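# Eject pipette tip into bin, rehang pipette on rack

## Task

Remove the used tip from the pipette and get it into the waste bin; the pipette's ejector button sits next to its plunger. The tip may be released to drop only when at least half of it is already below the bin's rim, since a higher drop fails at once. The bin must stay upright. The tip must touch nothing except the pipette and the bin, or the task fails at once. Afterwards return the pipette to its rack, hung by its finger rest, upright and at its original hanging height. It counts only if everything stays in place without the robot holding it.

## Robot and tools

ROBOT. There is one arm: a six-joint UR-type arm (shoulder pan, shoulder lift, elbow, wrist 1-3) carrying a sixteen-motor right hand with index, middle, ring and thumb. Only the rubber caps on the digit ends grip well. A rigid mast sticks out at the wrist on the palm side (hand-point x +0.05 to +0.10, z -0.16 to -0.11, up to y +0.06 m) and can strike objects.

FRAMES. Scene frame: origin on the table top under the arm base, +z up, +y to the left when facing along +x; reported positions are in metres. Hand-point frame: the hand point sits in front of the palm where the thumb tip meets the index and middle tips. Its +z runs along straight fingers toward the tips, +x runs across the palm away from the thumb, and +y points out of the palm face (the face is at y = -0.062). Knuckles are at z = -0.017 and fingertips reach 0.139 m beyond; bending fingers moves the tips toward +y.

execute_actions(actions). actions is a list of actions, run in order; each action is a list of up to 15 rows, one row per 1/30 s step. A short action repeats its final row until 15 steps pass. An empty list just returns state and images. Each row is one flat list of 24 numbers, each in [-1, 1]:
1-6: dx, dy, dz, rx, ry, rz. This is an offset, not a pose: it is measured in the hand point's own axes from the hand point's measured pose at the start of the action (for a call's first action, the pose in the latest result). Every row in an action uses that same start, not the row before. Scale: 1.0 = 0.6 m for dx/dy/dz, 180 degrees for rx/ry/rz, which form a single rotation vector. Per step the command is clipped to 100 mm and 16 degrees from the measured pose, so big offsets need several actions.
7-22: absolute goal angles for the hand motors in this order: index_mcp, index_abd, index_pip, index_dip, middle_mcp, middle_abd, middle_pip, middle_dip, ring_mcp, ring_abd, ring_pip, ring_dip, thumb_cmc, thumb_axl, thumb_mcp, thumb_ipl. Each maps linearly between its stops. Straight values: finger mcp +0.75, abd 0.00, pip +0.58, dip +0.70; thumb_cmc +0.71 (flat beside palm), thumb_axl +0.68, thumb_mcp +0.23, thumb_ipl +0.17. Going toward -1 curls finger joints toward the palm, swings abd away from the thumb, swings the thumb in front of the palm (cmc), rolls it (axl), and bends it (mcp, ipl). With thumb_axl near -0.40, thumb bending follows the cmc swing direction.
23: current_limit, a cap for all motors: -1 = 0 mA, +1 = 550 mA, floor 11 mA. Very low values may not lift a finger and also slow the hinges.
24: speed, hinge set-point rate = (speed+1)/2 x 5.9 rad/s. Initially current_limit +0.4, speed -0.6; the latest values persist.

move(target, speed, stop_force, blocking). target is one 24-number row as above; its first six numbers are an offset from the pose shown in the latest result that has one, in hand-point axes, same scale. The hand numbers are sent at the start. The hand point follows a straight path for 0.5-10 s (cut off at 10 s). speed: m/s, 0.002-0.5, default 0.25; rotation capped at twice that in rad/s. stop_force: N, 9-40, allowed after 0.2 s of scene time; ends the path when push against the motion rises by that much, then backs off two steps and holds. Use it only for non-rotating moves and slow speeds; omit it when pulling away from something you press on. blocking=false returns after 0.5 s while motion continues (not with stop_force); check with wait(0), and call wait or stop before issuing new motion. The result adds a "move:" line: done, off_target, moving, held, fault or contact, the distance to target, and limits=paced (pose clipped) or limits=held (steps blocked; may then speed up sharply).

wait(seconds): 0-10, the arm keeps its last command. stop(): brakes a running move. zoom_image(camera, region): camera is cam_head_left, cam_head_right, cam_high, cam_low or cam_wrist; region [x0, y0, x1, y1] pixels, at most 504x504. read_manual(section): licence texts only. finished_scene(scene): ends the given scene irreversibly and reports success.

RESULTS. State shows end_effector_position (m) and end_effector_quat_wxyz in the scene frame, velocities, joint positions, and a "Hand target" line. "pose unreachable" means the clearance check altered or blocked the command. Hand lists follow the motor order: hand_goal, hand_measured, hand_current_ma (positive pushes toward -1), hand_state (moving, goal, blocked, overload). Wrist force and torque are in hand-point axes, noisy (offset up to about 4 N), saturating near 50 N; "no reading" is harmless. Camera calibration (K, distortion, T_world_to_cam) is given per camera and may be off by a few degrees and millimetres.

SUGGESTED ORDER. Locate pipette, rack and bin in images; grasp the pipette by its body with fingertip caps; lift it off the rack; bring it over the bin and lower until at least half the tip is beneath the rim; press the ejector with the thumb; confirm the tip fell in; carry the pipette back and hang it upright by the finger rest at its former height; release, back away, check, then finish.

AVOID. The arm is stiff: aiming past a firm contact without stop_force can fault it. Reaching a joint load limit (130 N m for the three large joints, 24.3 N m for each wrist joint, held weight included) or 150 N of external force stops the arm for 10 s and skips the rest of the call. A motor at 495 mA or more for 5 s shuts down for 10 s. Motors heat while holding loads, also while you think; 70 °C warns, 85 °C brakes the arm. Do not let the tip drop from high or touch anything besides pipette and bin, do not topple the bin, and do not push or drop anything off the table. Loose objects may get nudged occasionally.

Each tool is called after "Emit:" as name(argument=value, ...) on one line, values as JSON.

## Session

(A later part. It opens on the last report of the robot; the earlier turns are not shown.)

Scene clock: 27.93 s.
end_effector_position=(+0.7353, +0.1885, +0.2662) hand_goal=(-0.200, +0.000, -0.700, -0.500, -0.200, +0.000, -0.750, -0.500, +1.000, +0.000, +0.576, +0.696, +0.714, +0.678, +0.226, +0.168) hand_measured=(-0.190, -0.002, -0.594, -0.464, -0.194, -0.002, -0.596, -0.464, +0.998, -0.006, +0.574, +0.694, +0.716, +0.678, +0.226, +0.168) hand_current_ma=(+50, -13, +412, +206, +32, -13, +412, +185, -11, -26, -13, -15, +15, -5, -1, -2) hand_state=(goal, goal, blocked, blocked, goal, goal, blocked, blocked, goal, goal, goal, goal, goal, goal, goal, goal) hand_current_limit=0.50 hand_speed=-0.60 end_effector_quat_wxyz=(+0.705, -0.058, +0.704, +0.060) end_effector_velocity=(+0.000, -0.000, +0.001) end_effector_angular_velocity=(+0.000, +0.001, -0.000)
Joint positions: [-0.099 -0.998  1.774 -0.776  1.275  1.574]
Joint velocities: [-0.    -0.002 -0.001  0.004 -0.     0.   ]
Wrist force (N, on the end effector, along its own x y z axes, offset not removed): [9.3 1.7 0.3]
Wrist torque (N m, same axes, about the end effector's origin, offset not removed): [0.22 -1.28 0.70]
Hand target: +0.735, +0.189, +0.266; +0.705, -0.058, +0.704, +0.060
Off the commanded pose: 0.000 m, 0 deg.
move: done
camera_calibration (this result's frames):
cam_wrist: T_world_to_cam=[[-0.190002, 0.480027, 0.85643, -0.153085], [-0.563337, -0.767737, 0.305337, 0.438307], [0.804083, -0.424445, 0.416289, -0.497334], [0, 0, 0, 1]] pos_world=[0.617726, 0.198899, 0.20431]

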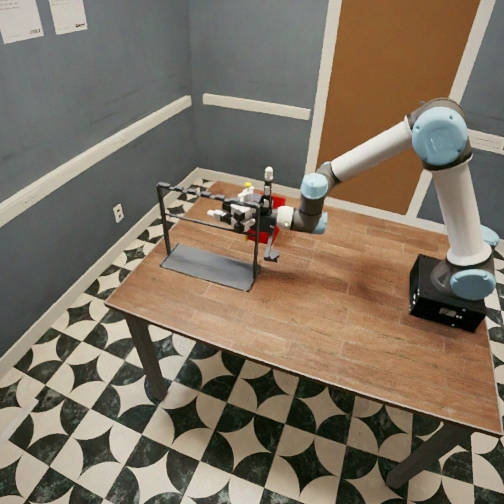

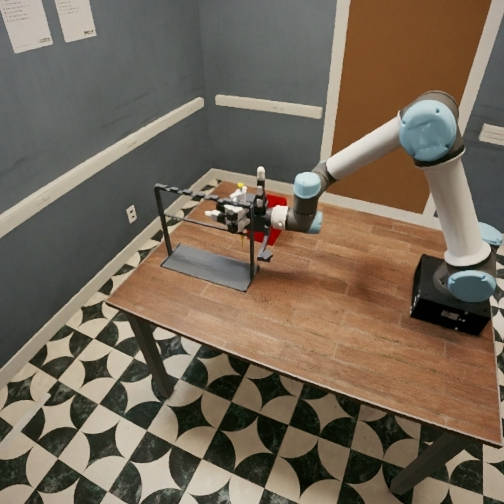

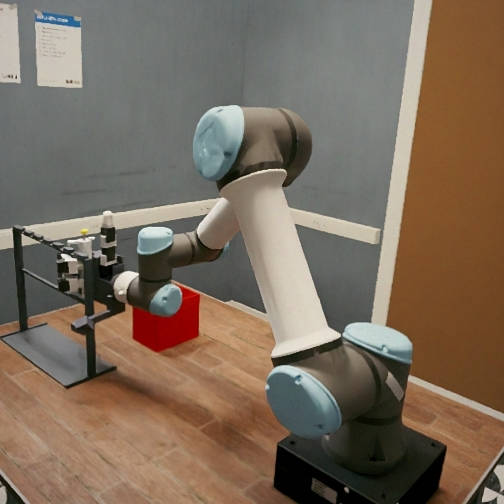

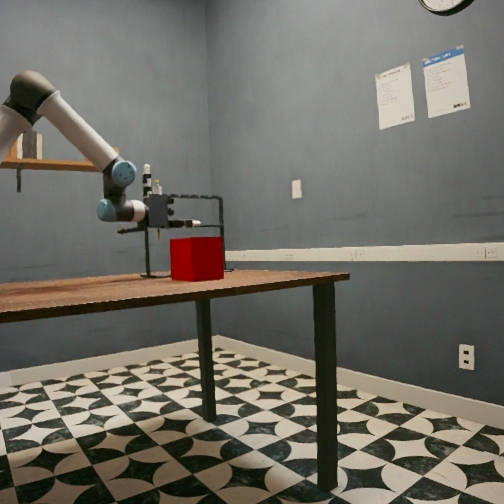

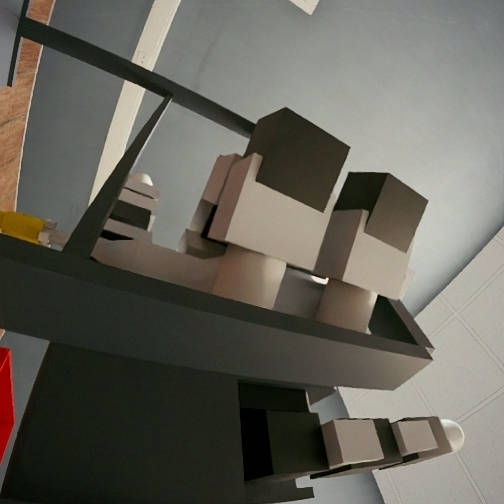

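Emit:
move(target=[0.01,-0.01,0.013,0,0,0, -0.2,0,-0.7,-0.5,-0.2,0,-0.75,-0.5,1,0,0.576,0.696,0.714,0.678,0.226,0.168,0.5,-0.6], speed=0.02)

Emit:
move(target=[0,-0.1,0,0,0,0, -0.2,0,-0.7,-0.5,-0.2,0,-0.75,-0.5,1,0,0.576,0.696,0.714,0.678,0.226,0.168,0.5,-0.6], speed=0.03)

Emit:
zoom_image(camera="cam_high", region=[40, 200, 180, 340])

Scene clock: 30.50 s.
end_effector_position=(+0.7439, +0.1839, +0.2603) hand_goal=(-0.200, +0.000, -0.700, -0.500, -0.200, +0.000, -0.750, -0.500, +1.000, +0.000, +0.576, +0.696, +0.714, +0.678, +0.226, +0.168) hand_measured=(-0.190, -0.002, -0.594, -0.464, -0.194, -0.002, -0.596, -0.464, +0.998, -0.006, +0.574, +0.694, +0.716, +0.678, +0.226, +0.168) hand_current_ma=(+50, -13, +413, +206, +32, -13, +412, +185, -11, -26, -13, -15, +15, -5, -1, -2) hand_state=(goal, goal, blocked, blocked, goal, goal, blocked, blocked, goal, goal, goal, goal, goal, goal, goal, goal) hand_current_limit=0.50 hand_speed=-0.60 end_effector_quat_wxyz=(+0.705, -0.058, +0.704, +0.060) end_effector_velocity=(+0.002, -0.001, -0.001) end_effector_angular_velocity=(+0.000, +0.001, -0.001)
Joint positions: [-0.105 -0.974  1.751 -0.777  1.269  1.574]
Joint velocities: [-0.002  0.004 -0.004  0.    -0.001  0.   ]
Wrist force (N, on the end effector, along its own x y z axes, offset not removed): [2.8 -0.4 2.1]
Wrist torque (N m, same axes, about the end effector's origin, offset not removed): [-0.24 -0.77 0.06]
Hand target: +0.744, +0.184, +0.260; +0.705, -0.058, +0.704, +0.060
Off the commanded pose: 0.000 m, 0 deg.
move: done
camera_calibration (this result's frames):
cam_wrist: T_world_to_cam=[[-0.19, 0.480029, 0.85643, -0.1442], [-0.563342, -0.767734, 0.305337, 0.441441], [0.804081, -0.424449, 0.41629, -0.5037], [0, 0, 0, 1]] pos_world=[0.6263, 0.194334, 0.198394]

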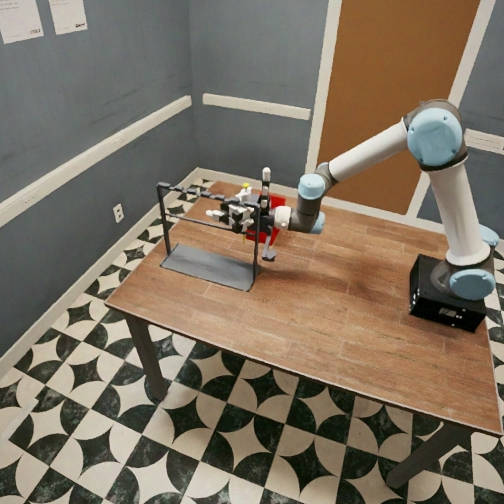

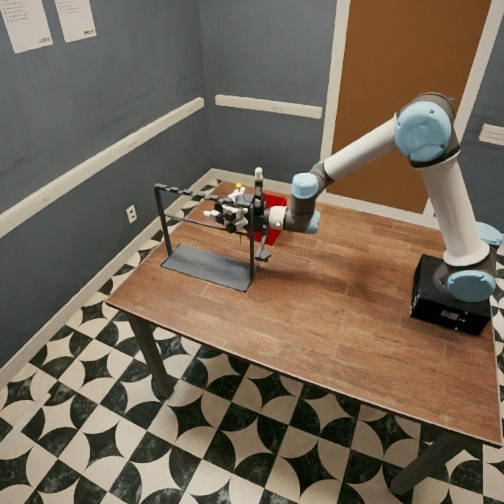

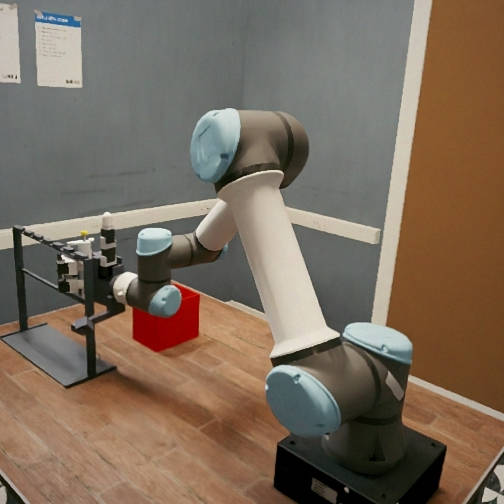

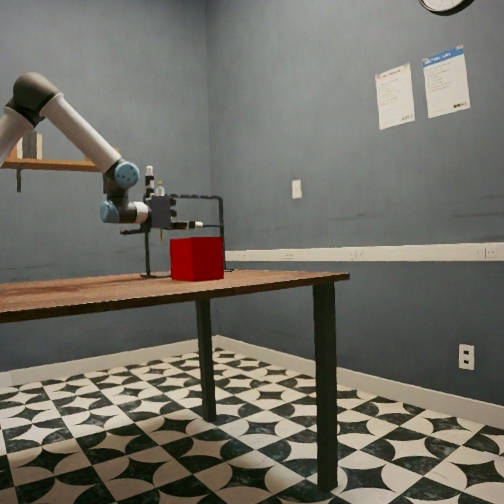

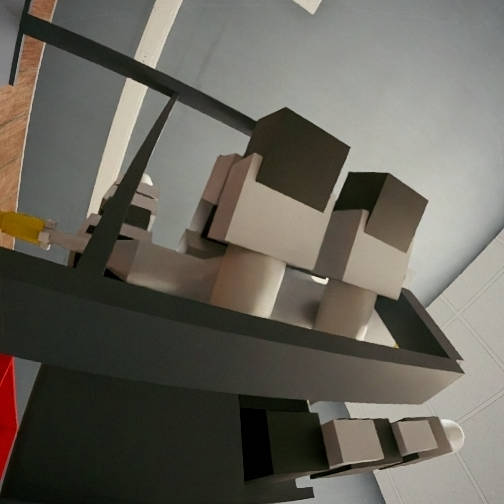

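Scene clock: 32.80 s.
end_effector_position=(+0.7538, +0.1249, +0.2603) hand_goal=(-0.200, +0.000, -0.700, -0.500, -0.200, +0.000, -0.750, -0.500, +1.000, +0.000, +0.576, +0.696, +0.714, +0.678, +0.226, +0.168) hand_measured=(-0.190, -0.002, -0.594, -0.464, -0.194, -0.002, -0.596, -0.464, +0.998, -0.006, +0.574, +0.694, +0.716, +0.678, +0.226, +0.168) hand_current_ma=(+50, -13, +413, +206, +32, -13, +412, +185, -11, -26, -13, -15, +15, -5, -1, -2) hand_state=(goal, goal, blocked, blocked, goal, goal, blocked, blocked, goal, goal, goal, goal, goal, goal, goal, goal) hand_current_limit=0.50 hand_speed=-0.60 end_effector_quat_wxyz=(+0.705, -0.058, +0.704, +0.060) end_effector_velocity=(+0.000, -0.002, -0.000) end_effector_angular_velocity=(-0.000, +0.000, -0.000)
Joint positions: [-0.213 -0.963  1.73  -0.767  1.161  1.574]
Joint velocities: [-0.004  0.001 -0.001  0.    -0.003 -0.   ]
Wrist force (N, on the end effector, along its own x y z axes, offset not removed): [7.8 -2.8 -1.0]
Wrist torque (N m, same axes, about the end effector's origin, offset not removed): [-0.07 -1.25 0.54]
Hand target: +0.754, +0.125, +0.260; +0.705, -0.058, +0.704, +0.060
Off the commanded pose: 0.000 m, 0 deg.
move: done
camera_calibration (this result's frames):
cam_wrist: T_world_to_cam=[[-0.190009, 0.479956, 0.856469, -0.113961], [-0.563355, -0.767755, 0.30526, 0.40171], [0.804069, -0.424494, 0.416266, -0.536714], [0, 0, 0, 1]] pos_world=[0.636208, 0.135279, 0.198394]

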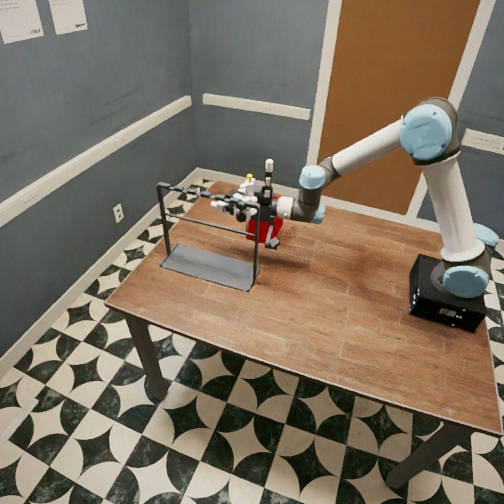

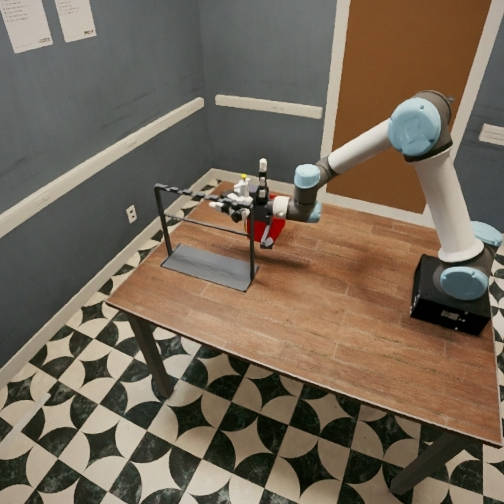

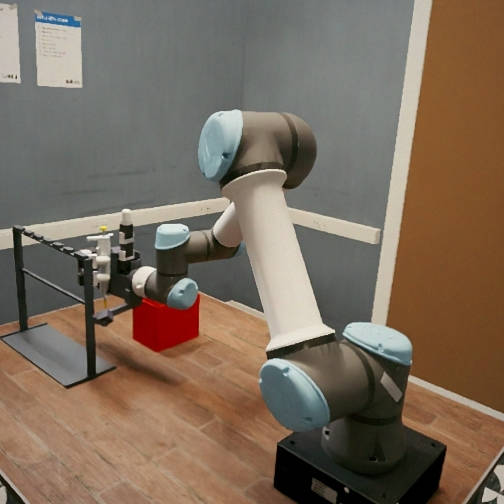

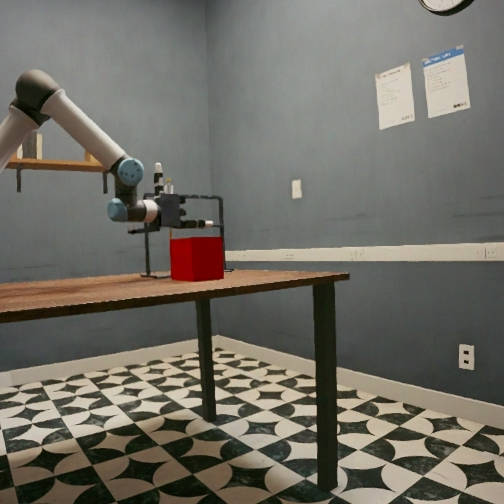

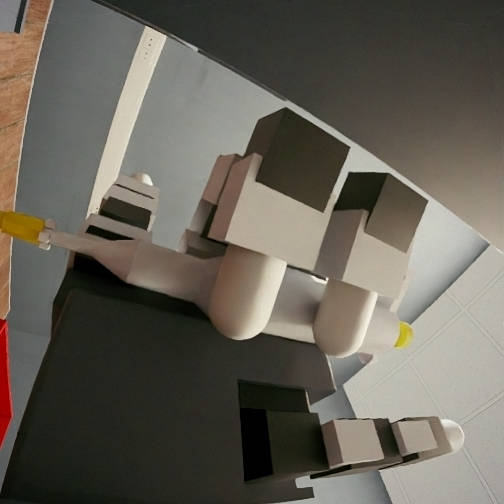

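Region (40, 200, 180, 340) of cam_high's 504x504 image, scaled by 3.600, with more detail than that image has.

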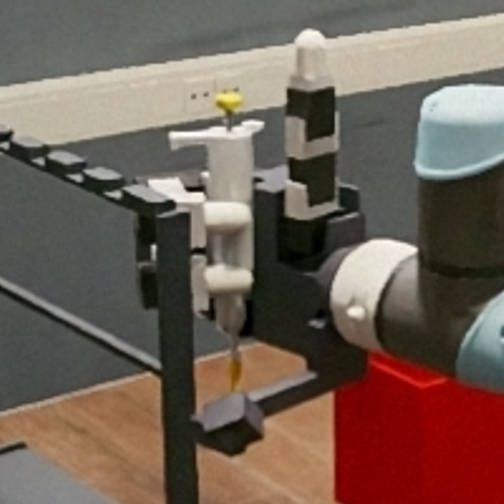

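Emit:
move(target=[-0.05,-0.322,-0.012,0,0.083,0, -0.2,0,-0.7,-0.5,-0.2,0,-0.75,-0.5,1,0.5,0.576,0.696,0.714,0.678,0.112,-0.373,0.5,-0.6], speed=0.08)

Emit:
zoom_image(camera="cam_head_left", region=[210, 130, 330, 250])

Emit:
zoom_image(camera="cam_high", region=[100, 190, 240, 330])

Emit:
zoom_image(camera="cam_low", region=[140, 150, 260, 270])

Scene clock: 38.60 s.
end_effector_position=(+0.7785, -0.0668, +0.2903) hand_goal=(-0.200, +0.000, -0.700, -0.500, -0.200, +0.000, -0.750, -0.500, +1.000, +0.500, +0.576, +0.696, +0.714, +0.678, +0.112, -0.372) hand_measured=(-0.190, -0.002, -0.594, -0.464, -0.194, -0.002, -0.596, -0.464, +0.998, +0.484, +0.574, +0.694, +0.716, +0.678, +0.110, -0.372) hand_current_ma=(+50, -13, +413, +206, +33, -13, +412, +185, -11, -68, -13, -15, +14, -5, -8, +3) hand_state=(goal, goal, blocked, blocked, goal, goal, blocked, blocked, goal, goal, goal, goal, goal, goal, goal, goal) hand_current_limit=0.50 hand_speed=-0.60 end_effector_quat_wxyz=(+0.608, -0.065, +0.790, +0.051) end_effector_velocity=(+0.001, -0.001, -0.001) end_effector_angular_velocity=(-0.001, +0.003, +0.001)
Joint positions: [-0.515 -0.9    1.354 -0.116  0.888  1.355]
Joint velocities: [-0.001  0.003 -0.006  0.007 -0.001 -0.004]
Wrist force (N, on the end effector, along its own x y z axes, offset not removed): [1.7 -3.5 -0.9]
Wrist torque (N m, same axes, about the end effector's origin, offset not removed): [-0.36 -0.25 -0.20]
Hand target: +0.779, -0.067, +0.290; +0.608, -0.065, +0.790, +0.051
Off the commanded pose: 0.000 m, 0 deg.
move: done
camera_calibration (this result's frames):
cam_wrist: T_world_to_cam=[[0.0310038, 0.516905, 0.855481, -0.212288], [-0.463094, -0.751057, 0.470592, 0.134389], [0.885767, -0.410758, 0.21609, -0.655039], [0, 0, 0, 1]] pos_world=[0.649028, -0.0583965, 0.259913]

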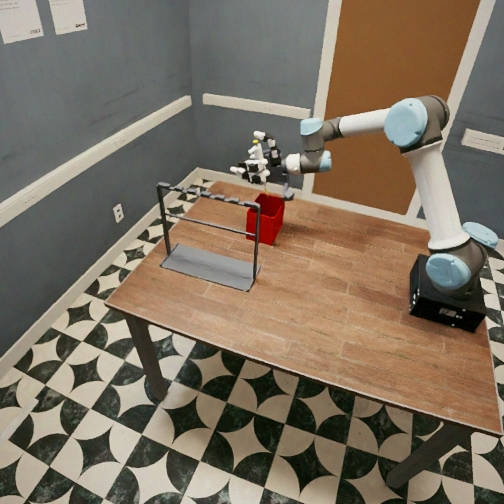

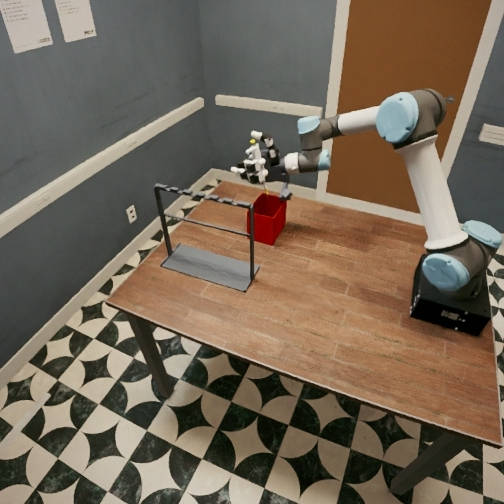

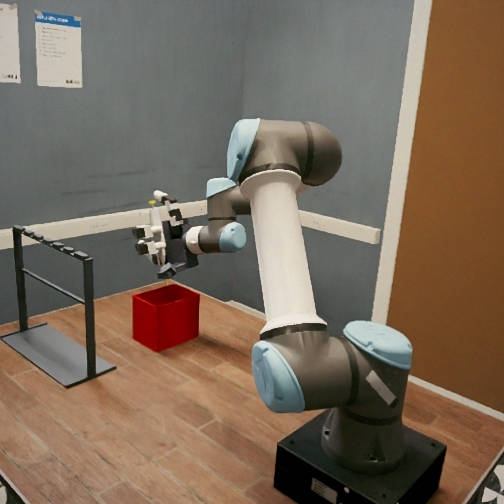

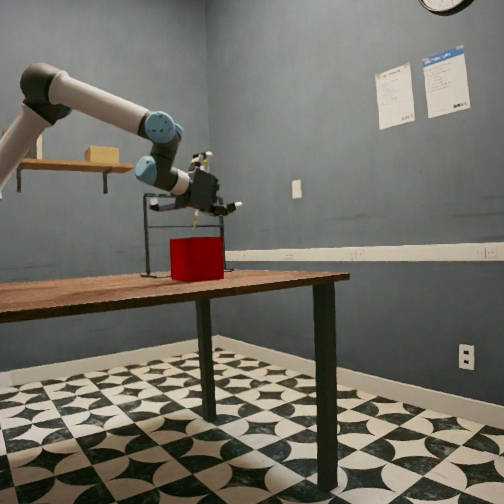

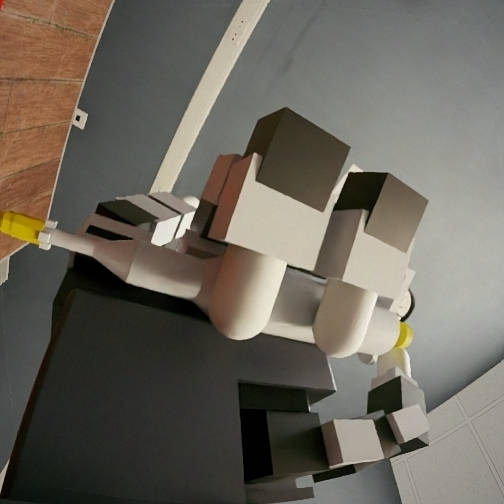

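Region (210, 130, 330, 250) of cam_head_left's 504x504 image, scaled by 4.200, with more detail than that image has.

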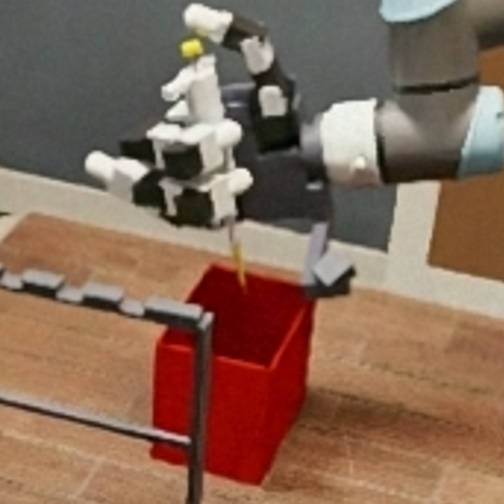

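Region (100, 190, 240, 330) of cam_high's 504x504 image, scaled by 3.600, with more detail than that image has.

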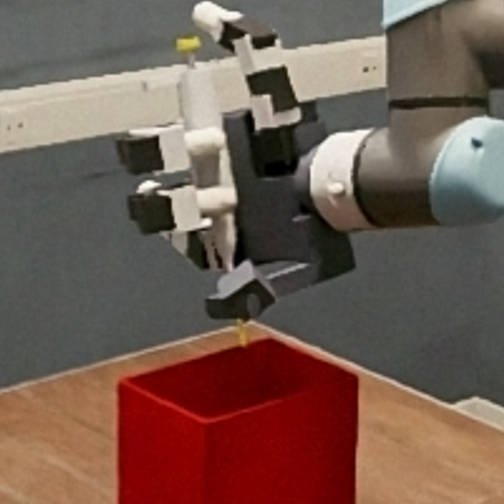

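Region (140, 150, 260, 270) of cam_low's 504x504 image, scaled by 4.200, with more detail than that image has.

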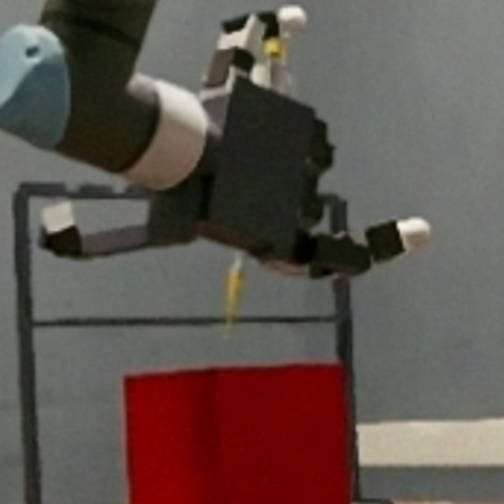

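Emit:
move(target=[0.103,0,0.026,0,0,0, -0.2,0,-0.7,-0.5,-0.2,0,-0.75,-0.5,1,0.5,0.576,0.696,0.714,0.678,0.112,-0.373,0.5,-0.6], speed=0.04)

Emit:
zoom_image(camera="cam_head_left", region=[210, 130, 330, 250])

Emit:
zoom_image(camera="cam_low", region=[140, 150, 260, 270])

Scene clock: 45.47 s.
end_effector_position=(+0.7778, -0.0669, +0.2267) hand_goal=(-0.200, +0.000, -0.700, -0.500, -0.200, +0.000, -0.750, -0.500, +1.000, +0.500, +0.576, +0.696, +0.714, +0.678, +0.112, -0.372) hand_measured=(-0.190, -0.002, -0.594, -0.464, -0.194, -0.002, -0.596, -0.464, +0.998, +0.484, +0.574, +0.694, +0.716, +0.678, +0.110, -0.372) hand_current_ma=(+50, -13, +413, +206, +33, -13, +413, +185, -11, -68, -13, -15, +14, -5, -9, +3) hand_state=(goal, goal, blocked, blocked, goal, goal, blocked, blocked, goal, goal, goal, goal, goal, goal, goal, goal) hand_current_limit=0.50 hand_speed=-0.60 end_effector_quat_wxyz=(+0.608, -0.065, +0.790, +0.051) end_effector_velocity=(-0.000, -0.000, -0.002) end_effector_angular_velocity=(+0.000, +0.001, -0.001)
Joint positions: [-0.515 -0.826  1.407 -0.242  0.887  1.355]
Joint velocities: [-0.001  0.003  0.001 -0.002  0.    -0.   ]
Wrist force (N, on the end effector, along its own x y z axes, offset not removed): [2.3 -1.3 1.9]
Wrist torque (N m, same axes, about the end effector's origin, offset not removed): [-0.36 -0.44 -0.01]
Hand target: +0.778, -0.067, +0.227; +0.608, -0.065, +0.790, +0.051
Off the commanded pose: 0.000 m, 0 deg.
move: done
camera_calibration (this result's frames):
cam_wrist: T_world_to_cam=[[0.0309764, 0.517004, 0.855422, -0.157726], [-0.463069, -0.751021, 0.470674, 0.163889], [0.885781, -0.4107, 0.216145, -0.640711], [0, 0, 0, 1]] pos_world=[0.648307, -0.0585106, 0.196271]

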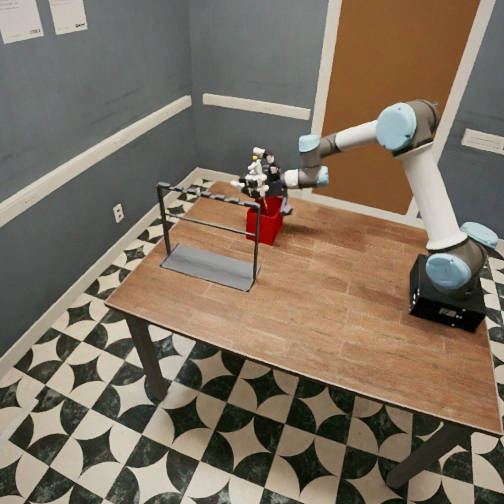

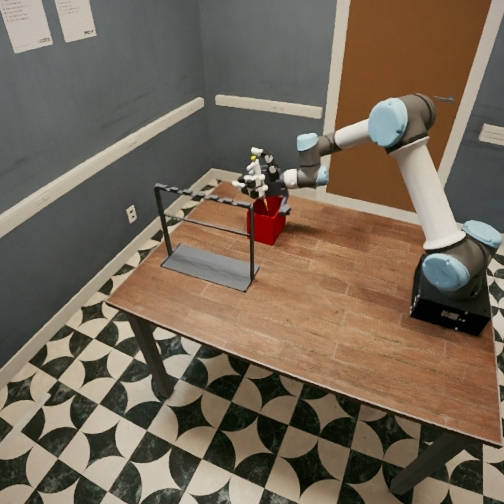

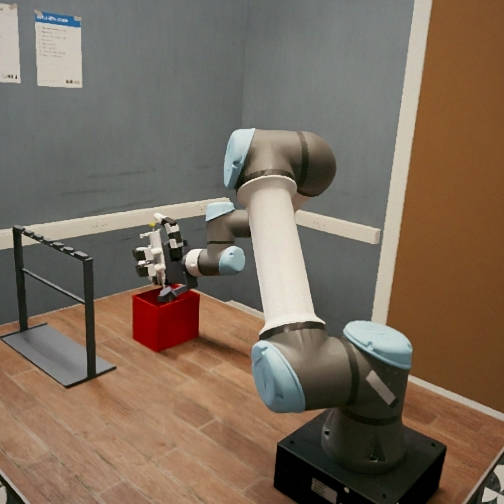

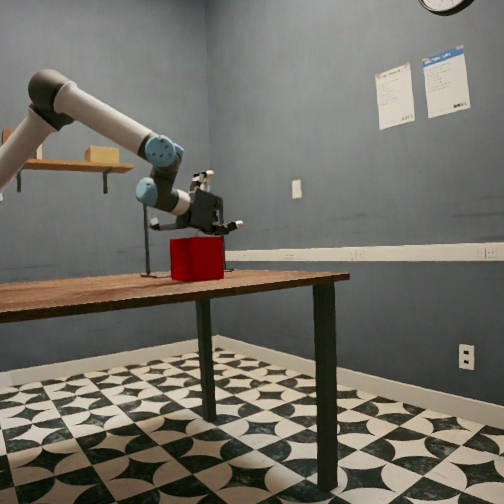

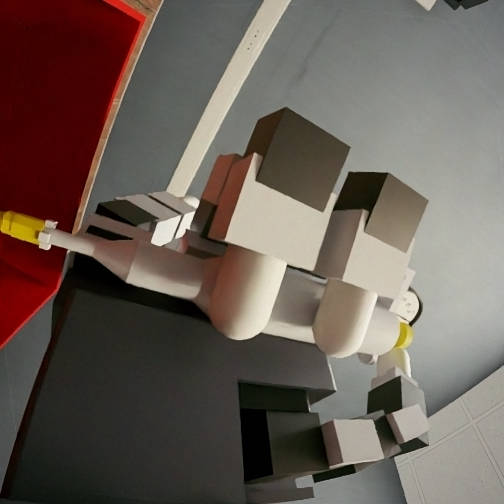

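Region (210, 130, 330, 250) of cam_head_left's 504x504 image, scaled by 4.200, with more detail than that image has.

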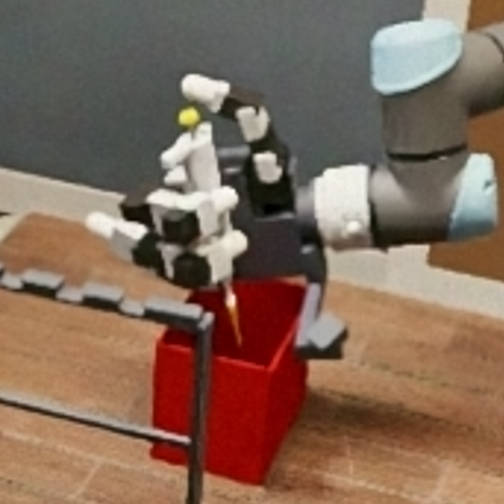

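Region (140, 150, 260, 270) of cam_low's 504x504 image, scaled by 4.200, with more detail than that image has.

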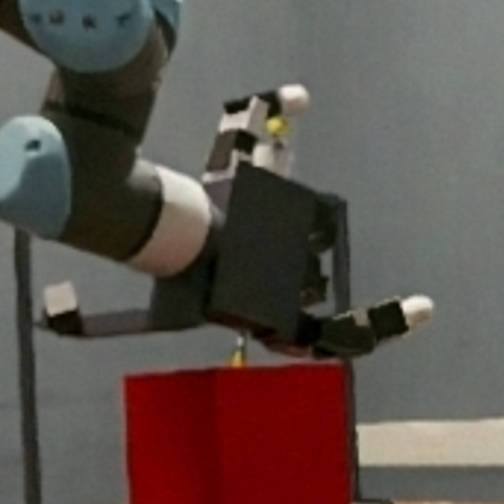

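Emit:
execute_actions(actions=[[[0,0,0,0,0,0, -0.2,0,-0.7,-0.5,-0.2,0,-0.75,-0.5,1,0.5,0.576,0.696,0.714,0.678,0.112,-0.95,0.6,-0.6]],[[0,0,0,0,0,0, -0.2,0,-0.7,-0.5,-0.2,0,-0.75,-0.5,1,0.5,0.576,0.696,0.714,0.678,0.112,-0.95,0.6,-0.6]],[[0,0,0,0,0,0, -0.2,0,-0.7,-0.5,-0.2,0,-0.75,-0.5,1,0.5,0.576,0.696,0.714,0.678,0.112,-0.95,0.6,-0.6]]])

Scene clock: 48.50 s.
end_effector_position=(+0.7778, -0.0669, +0.2266) hand_goal=(-0.200, +0.000, -0.700, -0.500, -0.200, +0.000, -0.750, -0.500, +1.000, +0.500, +0.576, +0.696, +0.714, +0.678, +0.112, -0.950) hand_measured=(-0.190, +0.000, -0.594, -0.464, -0.186, +0.000, -0.598, -0.464, +0.998, +0.484, +0.574, +0.694, +0.718, +0.680, +0.130, -0.704) hand_current_ma=(+57, +2, +440, +206, +80, -3, +440, +186, -11, -68, -13, -15, +23, +9, +120, +440) hand_state=(goal, goal, blocked, blocked, goal, goal, blocked, blocked, goal, goal, goal, goal, goal, goal, goal, blocked) hand_current_limit=0.60 hand_speed=-0.60 end_effector_quat_wxyz=(+0.608, -0.065, +0.790, +0.051) end_effector_velocity=(+0.000, +0.000, -0.000) end_effector_angular_velocity=(-0.000, -0.000, +0.000)
Joint positions: [-0.515 -0.826  1.407 -0.242  0.887  1.355]
Joint velocities: [ 0.001  0.    -0.    -0.    -0.     0.   ]
Wrist force (N, on the end effector, along its own x y z axes, offset not removed): [2.8 2.9 -2.6]
Wrist torque (N m, same axes, about the end effector's origin, offset not removed): [0.44 -0.56 0.10]
Hand target: +0.778, -0.067, +0.227; +0.608, -0.065, +0.790, +0.051
Off the commanded pose: 0.000 m, 0 deg.
camera_calibration (this result's frames):
cam_wrist: T_world_to_cam=[[0.0311006, 0.516843, 0.855515, -0.157816], [-0.463036, -0.751094, 0.470592, 0.163901], [0.885794, -0.41077, 0.215957, -0.640645], [0, 0, 0, 1]] pos_world=[0.64828, -0.0584867, 0.196236]

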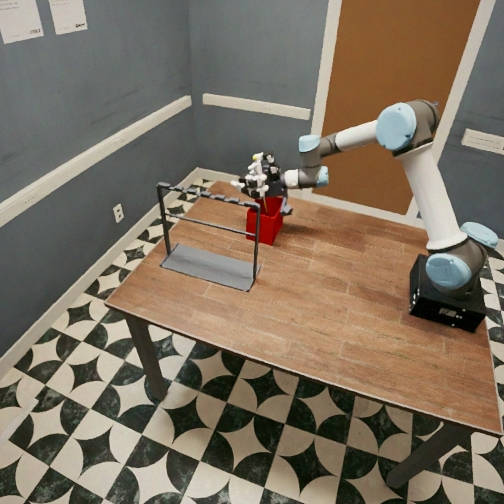

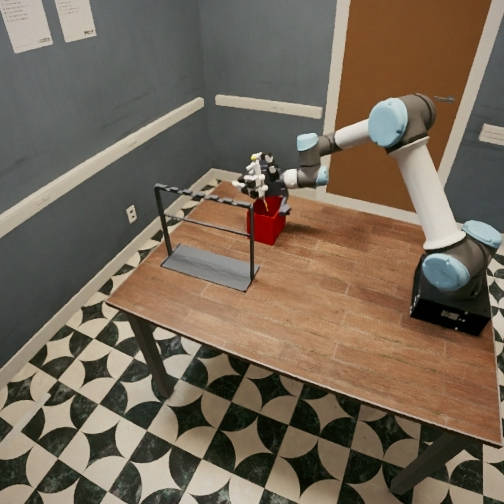

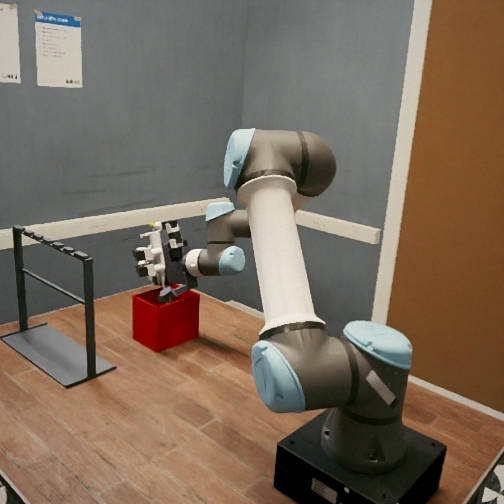

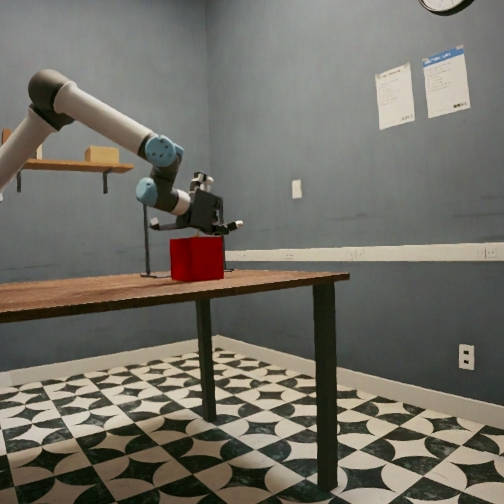

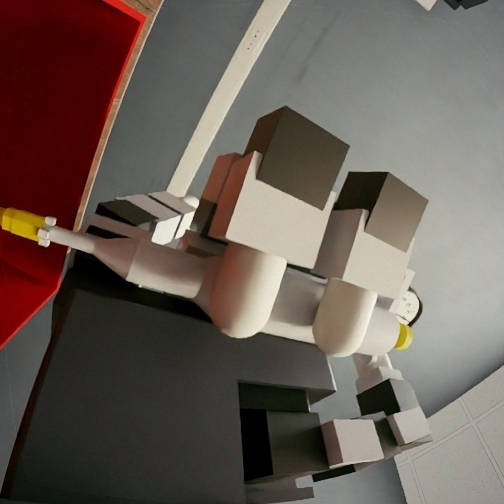

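Not ejected yet. Press harder, with mcp too.

Emit:
execute_actions(actions=[[[0,0,0,0,0,0, -0.2,0,-0.7,-0.5,-0.2,0,-0.75,-0.5,1,0.5,0.576,0.696,0.714,0.678,-0.1,-0.95,0.95,-0.6]],[[0,0,0,0,0,0, -0.2,0,-0.7,-0.5,-0.2,0,-0.75,-0.5,1,0.5,0.576,0.696,0.714,0.678,-0.1,-0.95,0.95,-0.6]],[[0,0,0,0,0,0, -0.2,0,-0.7,-0.5,-0.2,0,-0.75,-0.5,1,0.5,0.576,0.696,0.714,0.678,-0.1,-0.95,0.95,-0.6]],[[0,0,0,0,0,0, -0.2,0,-0.7,-0.5,-0.2,0,-0.75,-0.5,1,0.5,0.576,0.696,0.714,0.678,-0.1,-0.95,0.6,-0.6]]])

Emit:
zoom_image(camera="cam_low", region=[160, 150, 250, 240])

Emit:
zoom_image(camera="cam_high", region=[120, 200, 210, 290])

Scene clock: 53.07 s.
end_effector_position=(+0.7778, -0.0669, +0.2266) hand_goal=(-0.200, +0.000, -0.700, -0.500, -0.200, +0.000, -0.750, -0.500, +1.000, +0.500, +0.576, +0.696, +0.714, +0.678, -0.100, -0.950) hand_measured=(-0.188, +0.000, -0.598, -0.462, -0.186, +0.000, -0.604, -0.458, +0.998, +0.484, +0.574, +0.694, +0.718, +0.680, +0.098, -0.742) hand_current_ma=(+66, +2, +440, +219, +78, -2, +440, +215, -11, -68, -13, -15, +23, +9, +440, +440) hand_state=(goal, goal, blocked, blocked, goal, goal, blocked, blocked, goal, goal, goal, goal, goal, goal, blocked, blocked) hand_current_limit=0.60 hand_speed=-0.60 end_effector_quat_wxyz=(+0.608, -0.065, +0.790, +0.051) end_effector_velocity=(-0.000, -0.001, -0.001) end_effector_angular_velocity=(+0.001, +0.001, -0.001)
Joint positions: [-0.515 -0.826  1.407 -0.242  0.887  1.355]
Joint velocities: [-0.001  0.001 -0.     0.    -0.     0.001]
Wrist force (N, on the end effector, along its own x y z axes, offset not removed): [4.3 0.5 0.1]
Wrist torque (N m, same axes, about the end effector's origin, offset not removed): [0.01 -0.61 0.02]
Hand target: +0.778, -0.067, +0.227; +0.608, -0.065, +0.790, +0.051
Off the commanded pose: 0.000 m, 0 deg.
camera_calibration (this result's frames):
cam_wrist: T_world_to_cam=[[0.0311008, 0.516843, 0.855515, -0.157816], [-0.463036, -0.751093, 0.470592, 0.163901], [0.885794, -0.41077, 0.215957, -0.640645], [0, 0, 0, 1]] pos_world=[0.64828, -0.0584869, 0.196236]

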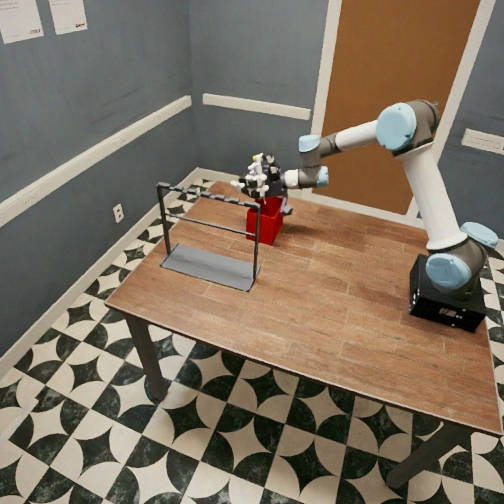

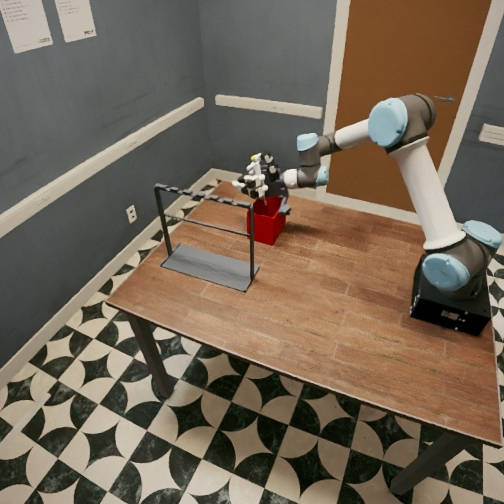

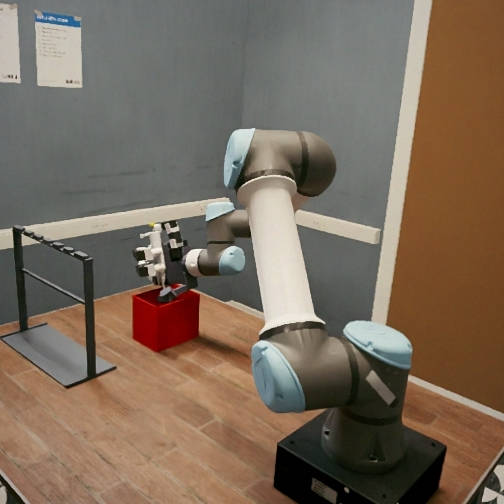

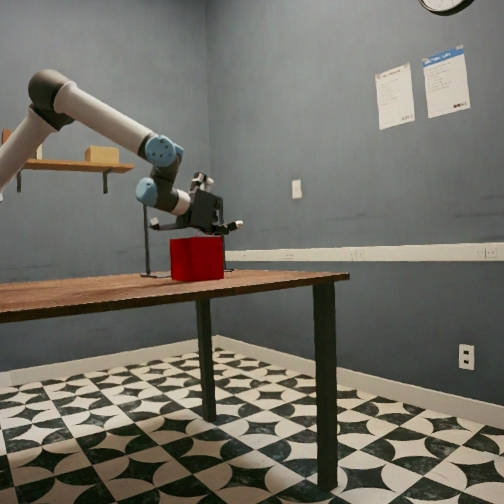

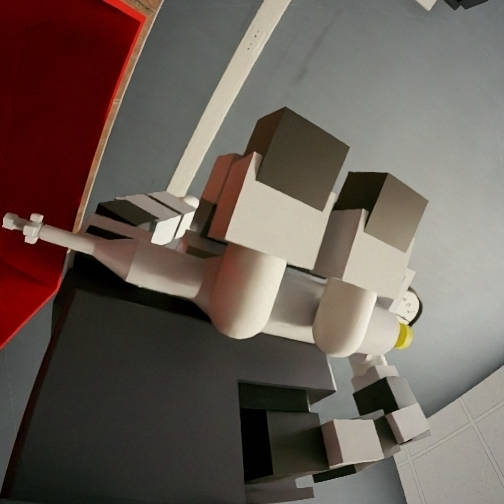

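Region (160, 150, 250, 240) of cam_low's 504x504 image, scaled by 5.600, with more detail than that image has.

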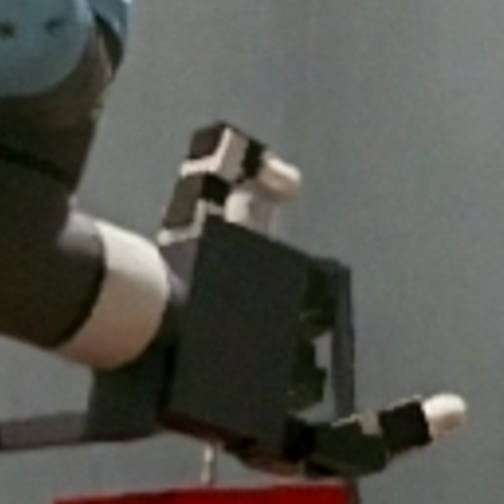

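Region (120, 200, 210, 290) of cam_high's 504x504 image, scaled by 5.600, with more detail than that image has.

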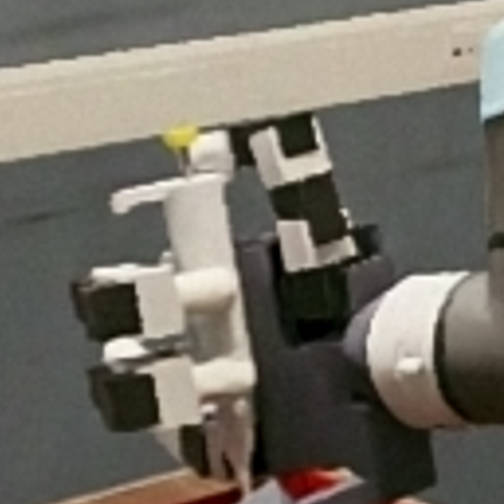

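Emit:
move(target=[-0.097,0,-0.024,0,-0.083,0, -0.2,0,-0.7,-0.5,-0.2,0,-0.75,-0.5,1,0,0.576,0.696,0.714,0.678,0.226,0.168,0.5,-0.6], speed=0.06)

Scene clock: 56.47 s.
end_effector_position=(+0.7788, -0.0668, +0.2864) hand_goal=(-0.200, +0.000, -0.700, -0.500, -0.200, +0.000, -0.750, -0.500, +1.000, +0.000, +0.576, +0.696, +0.714, +0.678, +0.226, +0.168) hand_measured=(-0.188, +0.000, -0.598, -0.460, -0.186, +0.000, -0.604, -0.458, +0.998, -0.004, +0.574, +0.694, +0.718, +0.680, +0.224, +0.166) hand_current_ma=(+66, +2, +412, +220, +75, -2, +413, +216, -11, -14, -13, -15, +20, +9, -15, -14) hand_state=(goal, goal, blocked, blocked, goal, goal, blocked, blocked, goal, goal, goal, goal, goal, goal, goal, goal) hand_current_limit=0.50 hand_speed=-0.60 end_effector_quat_wxyz=(+0.705, -0.058, +0.704, +0.060) end_effector_velocity=(+0.000, +0.000, +0.002) end_effector_angular_velocity=(+0.001, -0.008, -0.000)
Joint positions: [-0.516 -0.899  1.525 -0.626  0.858  1.574]
Joint velocities: [ 0.001 -0.002  0.003 -0.012  0.001  0.007]
Wrist force (N, on the end effector, along its own x y z axes, offset not removed): [4.1 1.0 0.9]
Wrist torque (N m, same axes, about the end effector's origin, offset not removed): [-0.03 -0.65 0.22]
Hand target: +0.779, -0.067, +0.287; +0.705, -0.058, +0.704, +0.060
Off the commanded pose: 0.000 m, 0 deg.
move: done
camera_calibration (this result's frames):
cam_wrist: T_world_to_cam=[[-0.189635, 0.479763, 0.85666, -0.0399729], [-0.56322, -0.767825, 0.305334, 0.260524], [0.804252, -0.424585, 0.415819, -0.64905], [0, 0, 0, 1]] pos_world=[0.661152, -0.0563632, 0.224584]

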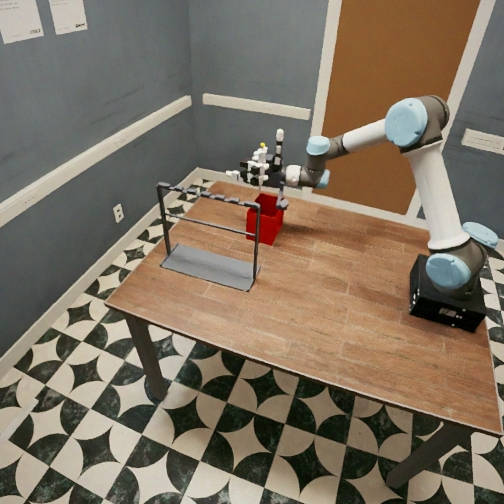

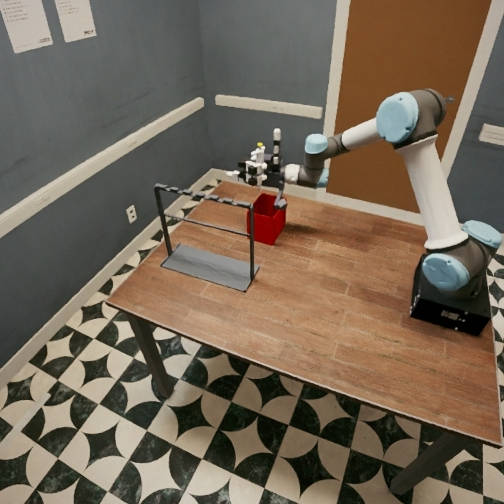

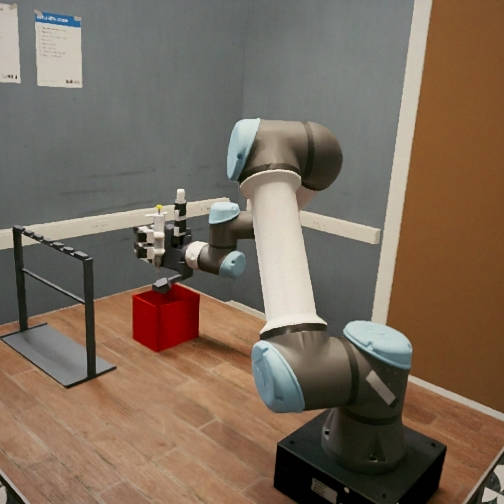

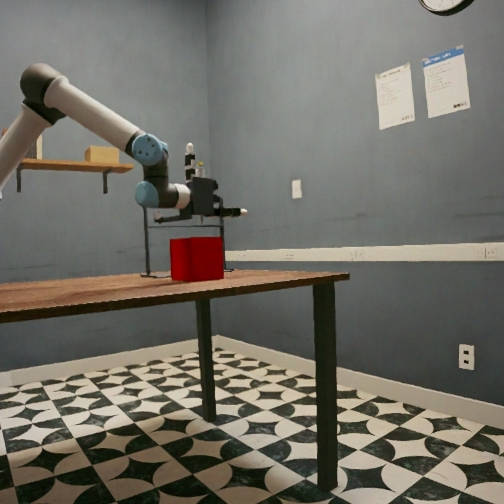

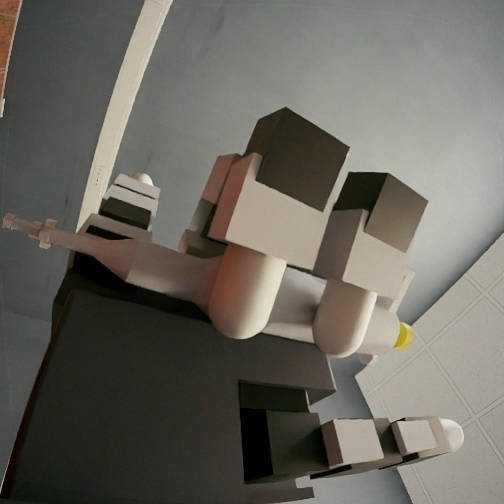

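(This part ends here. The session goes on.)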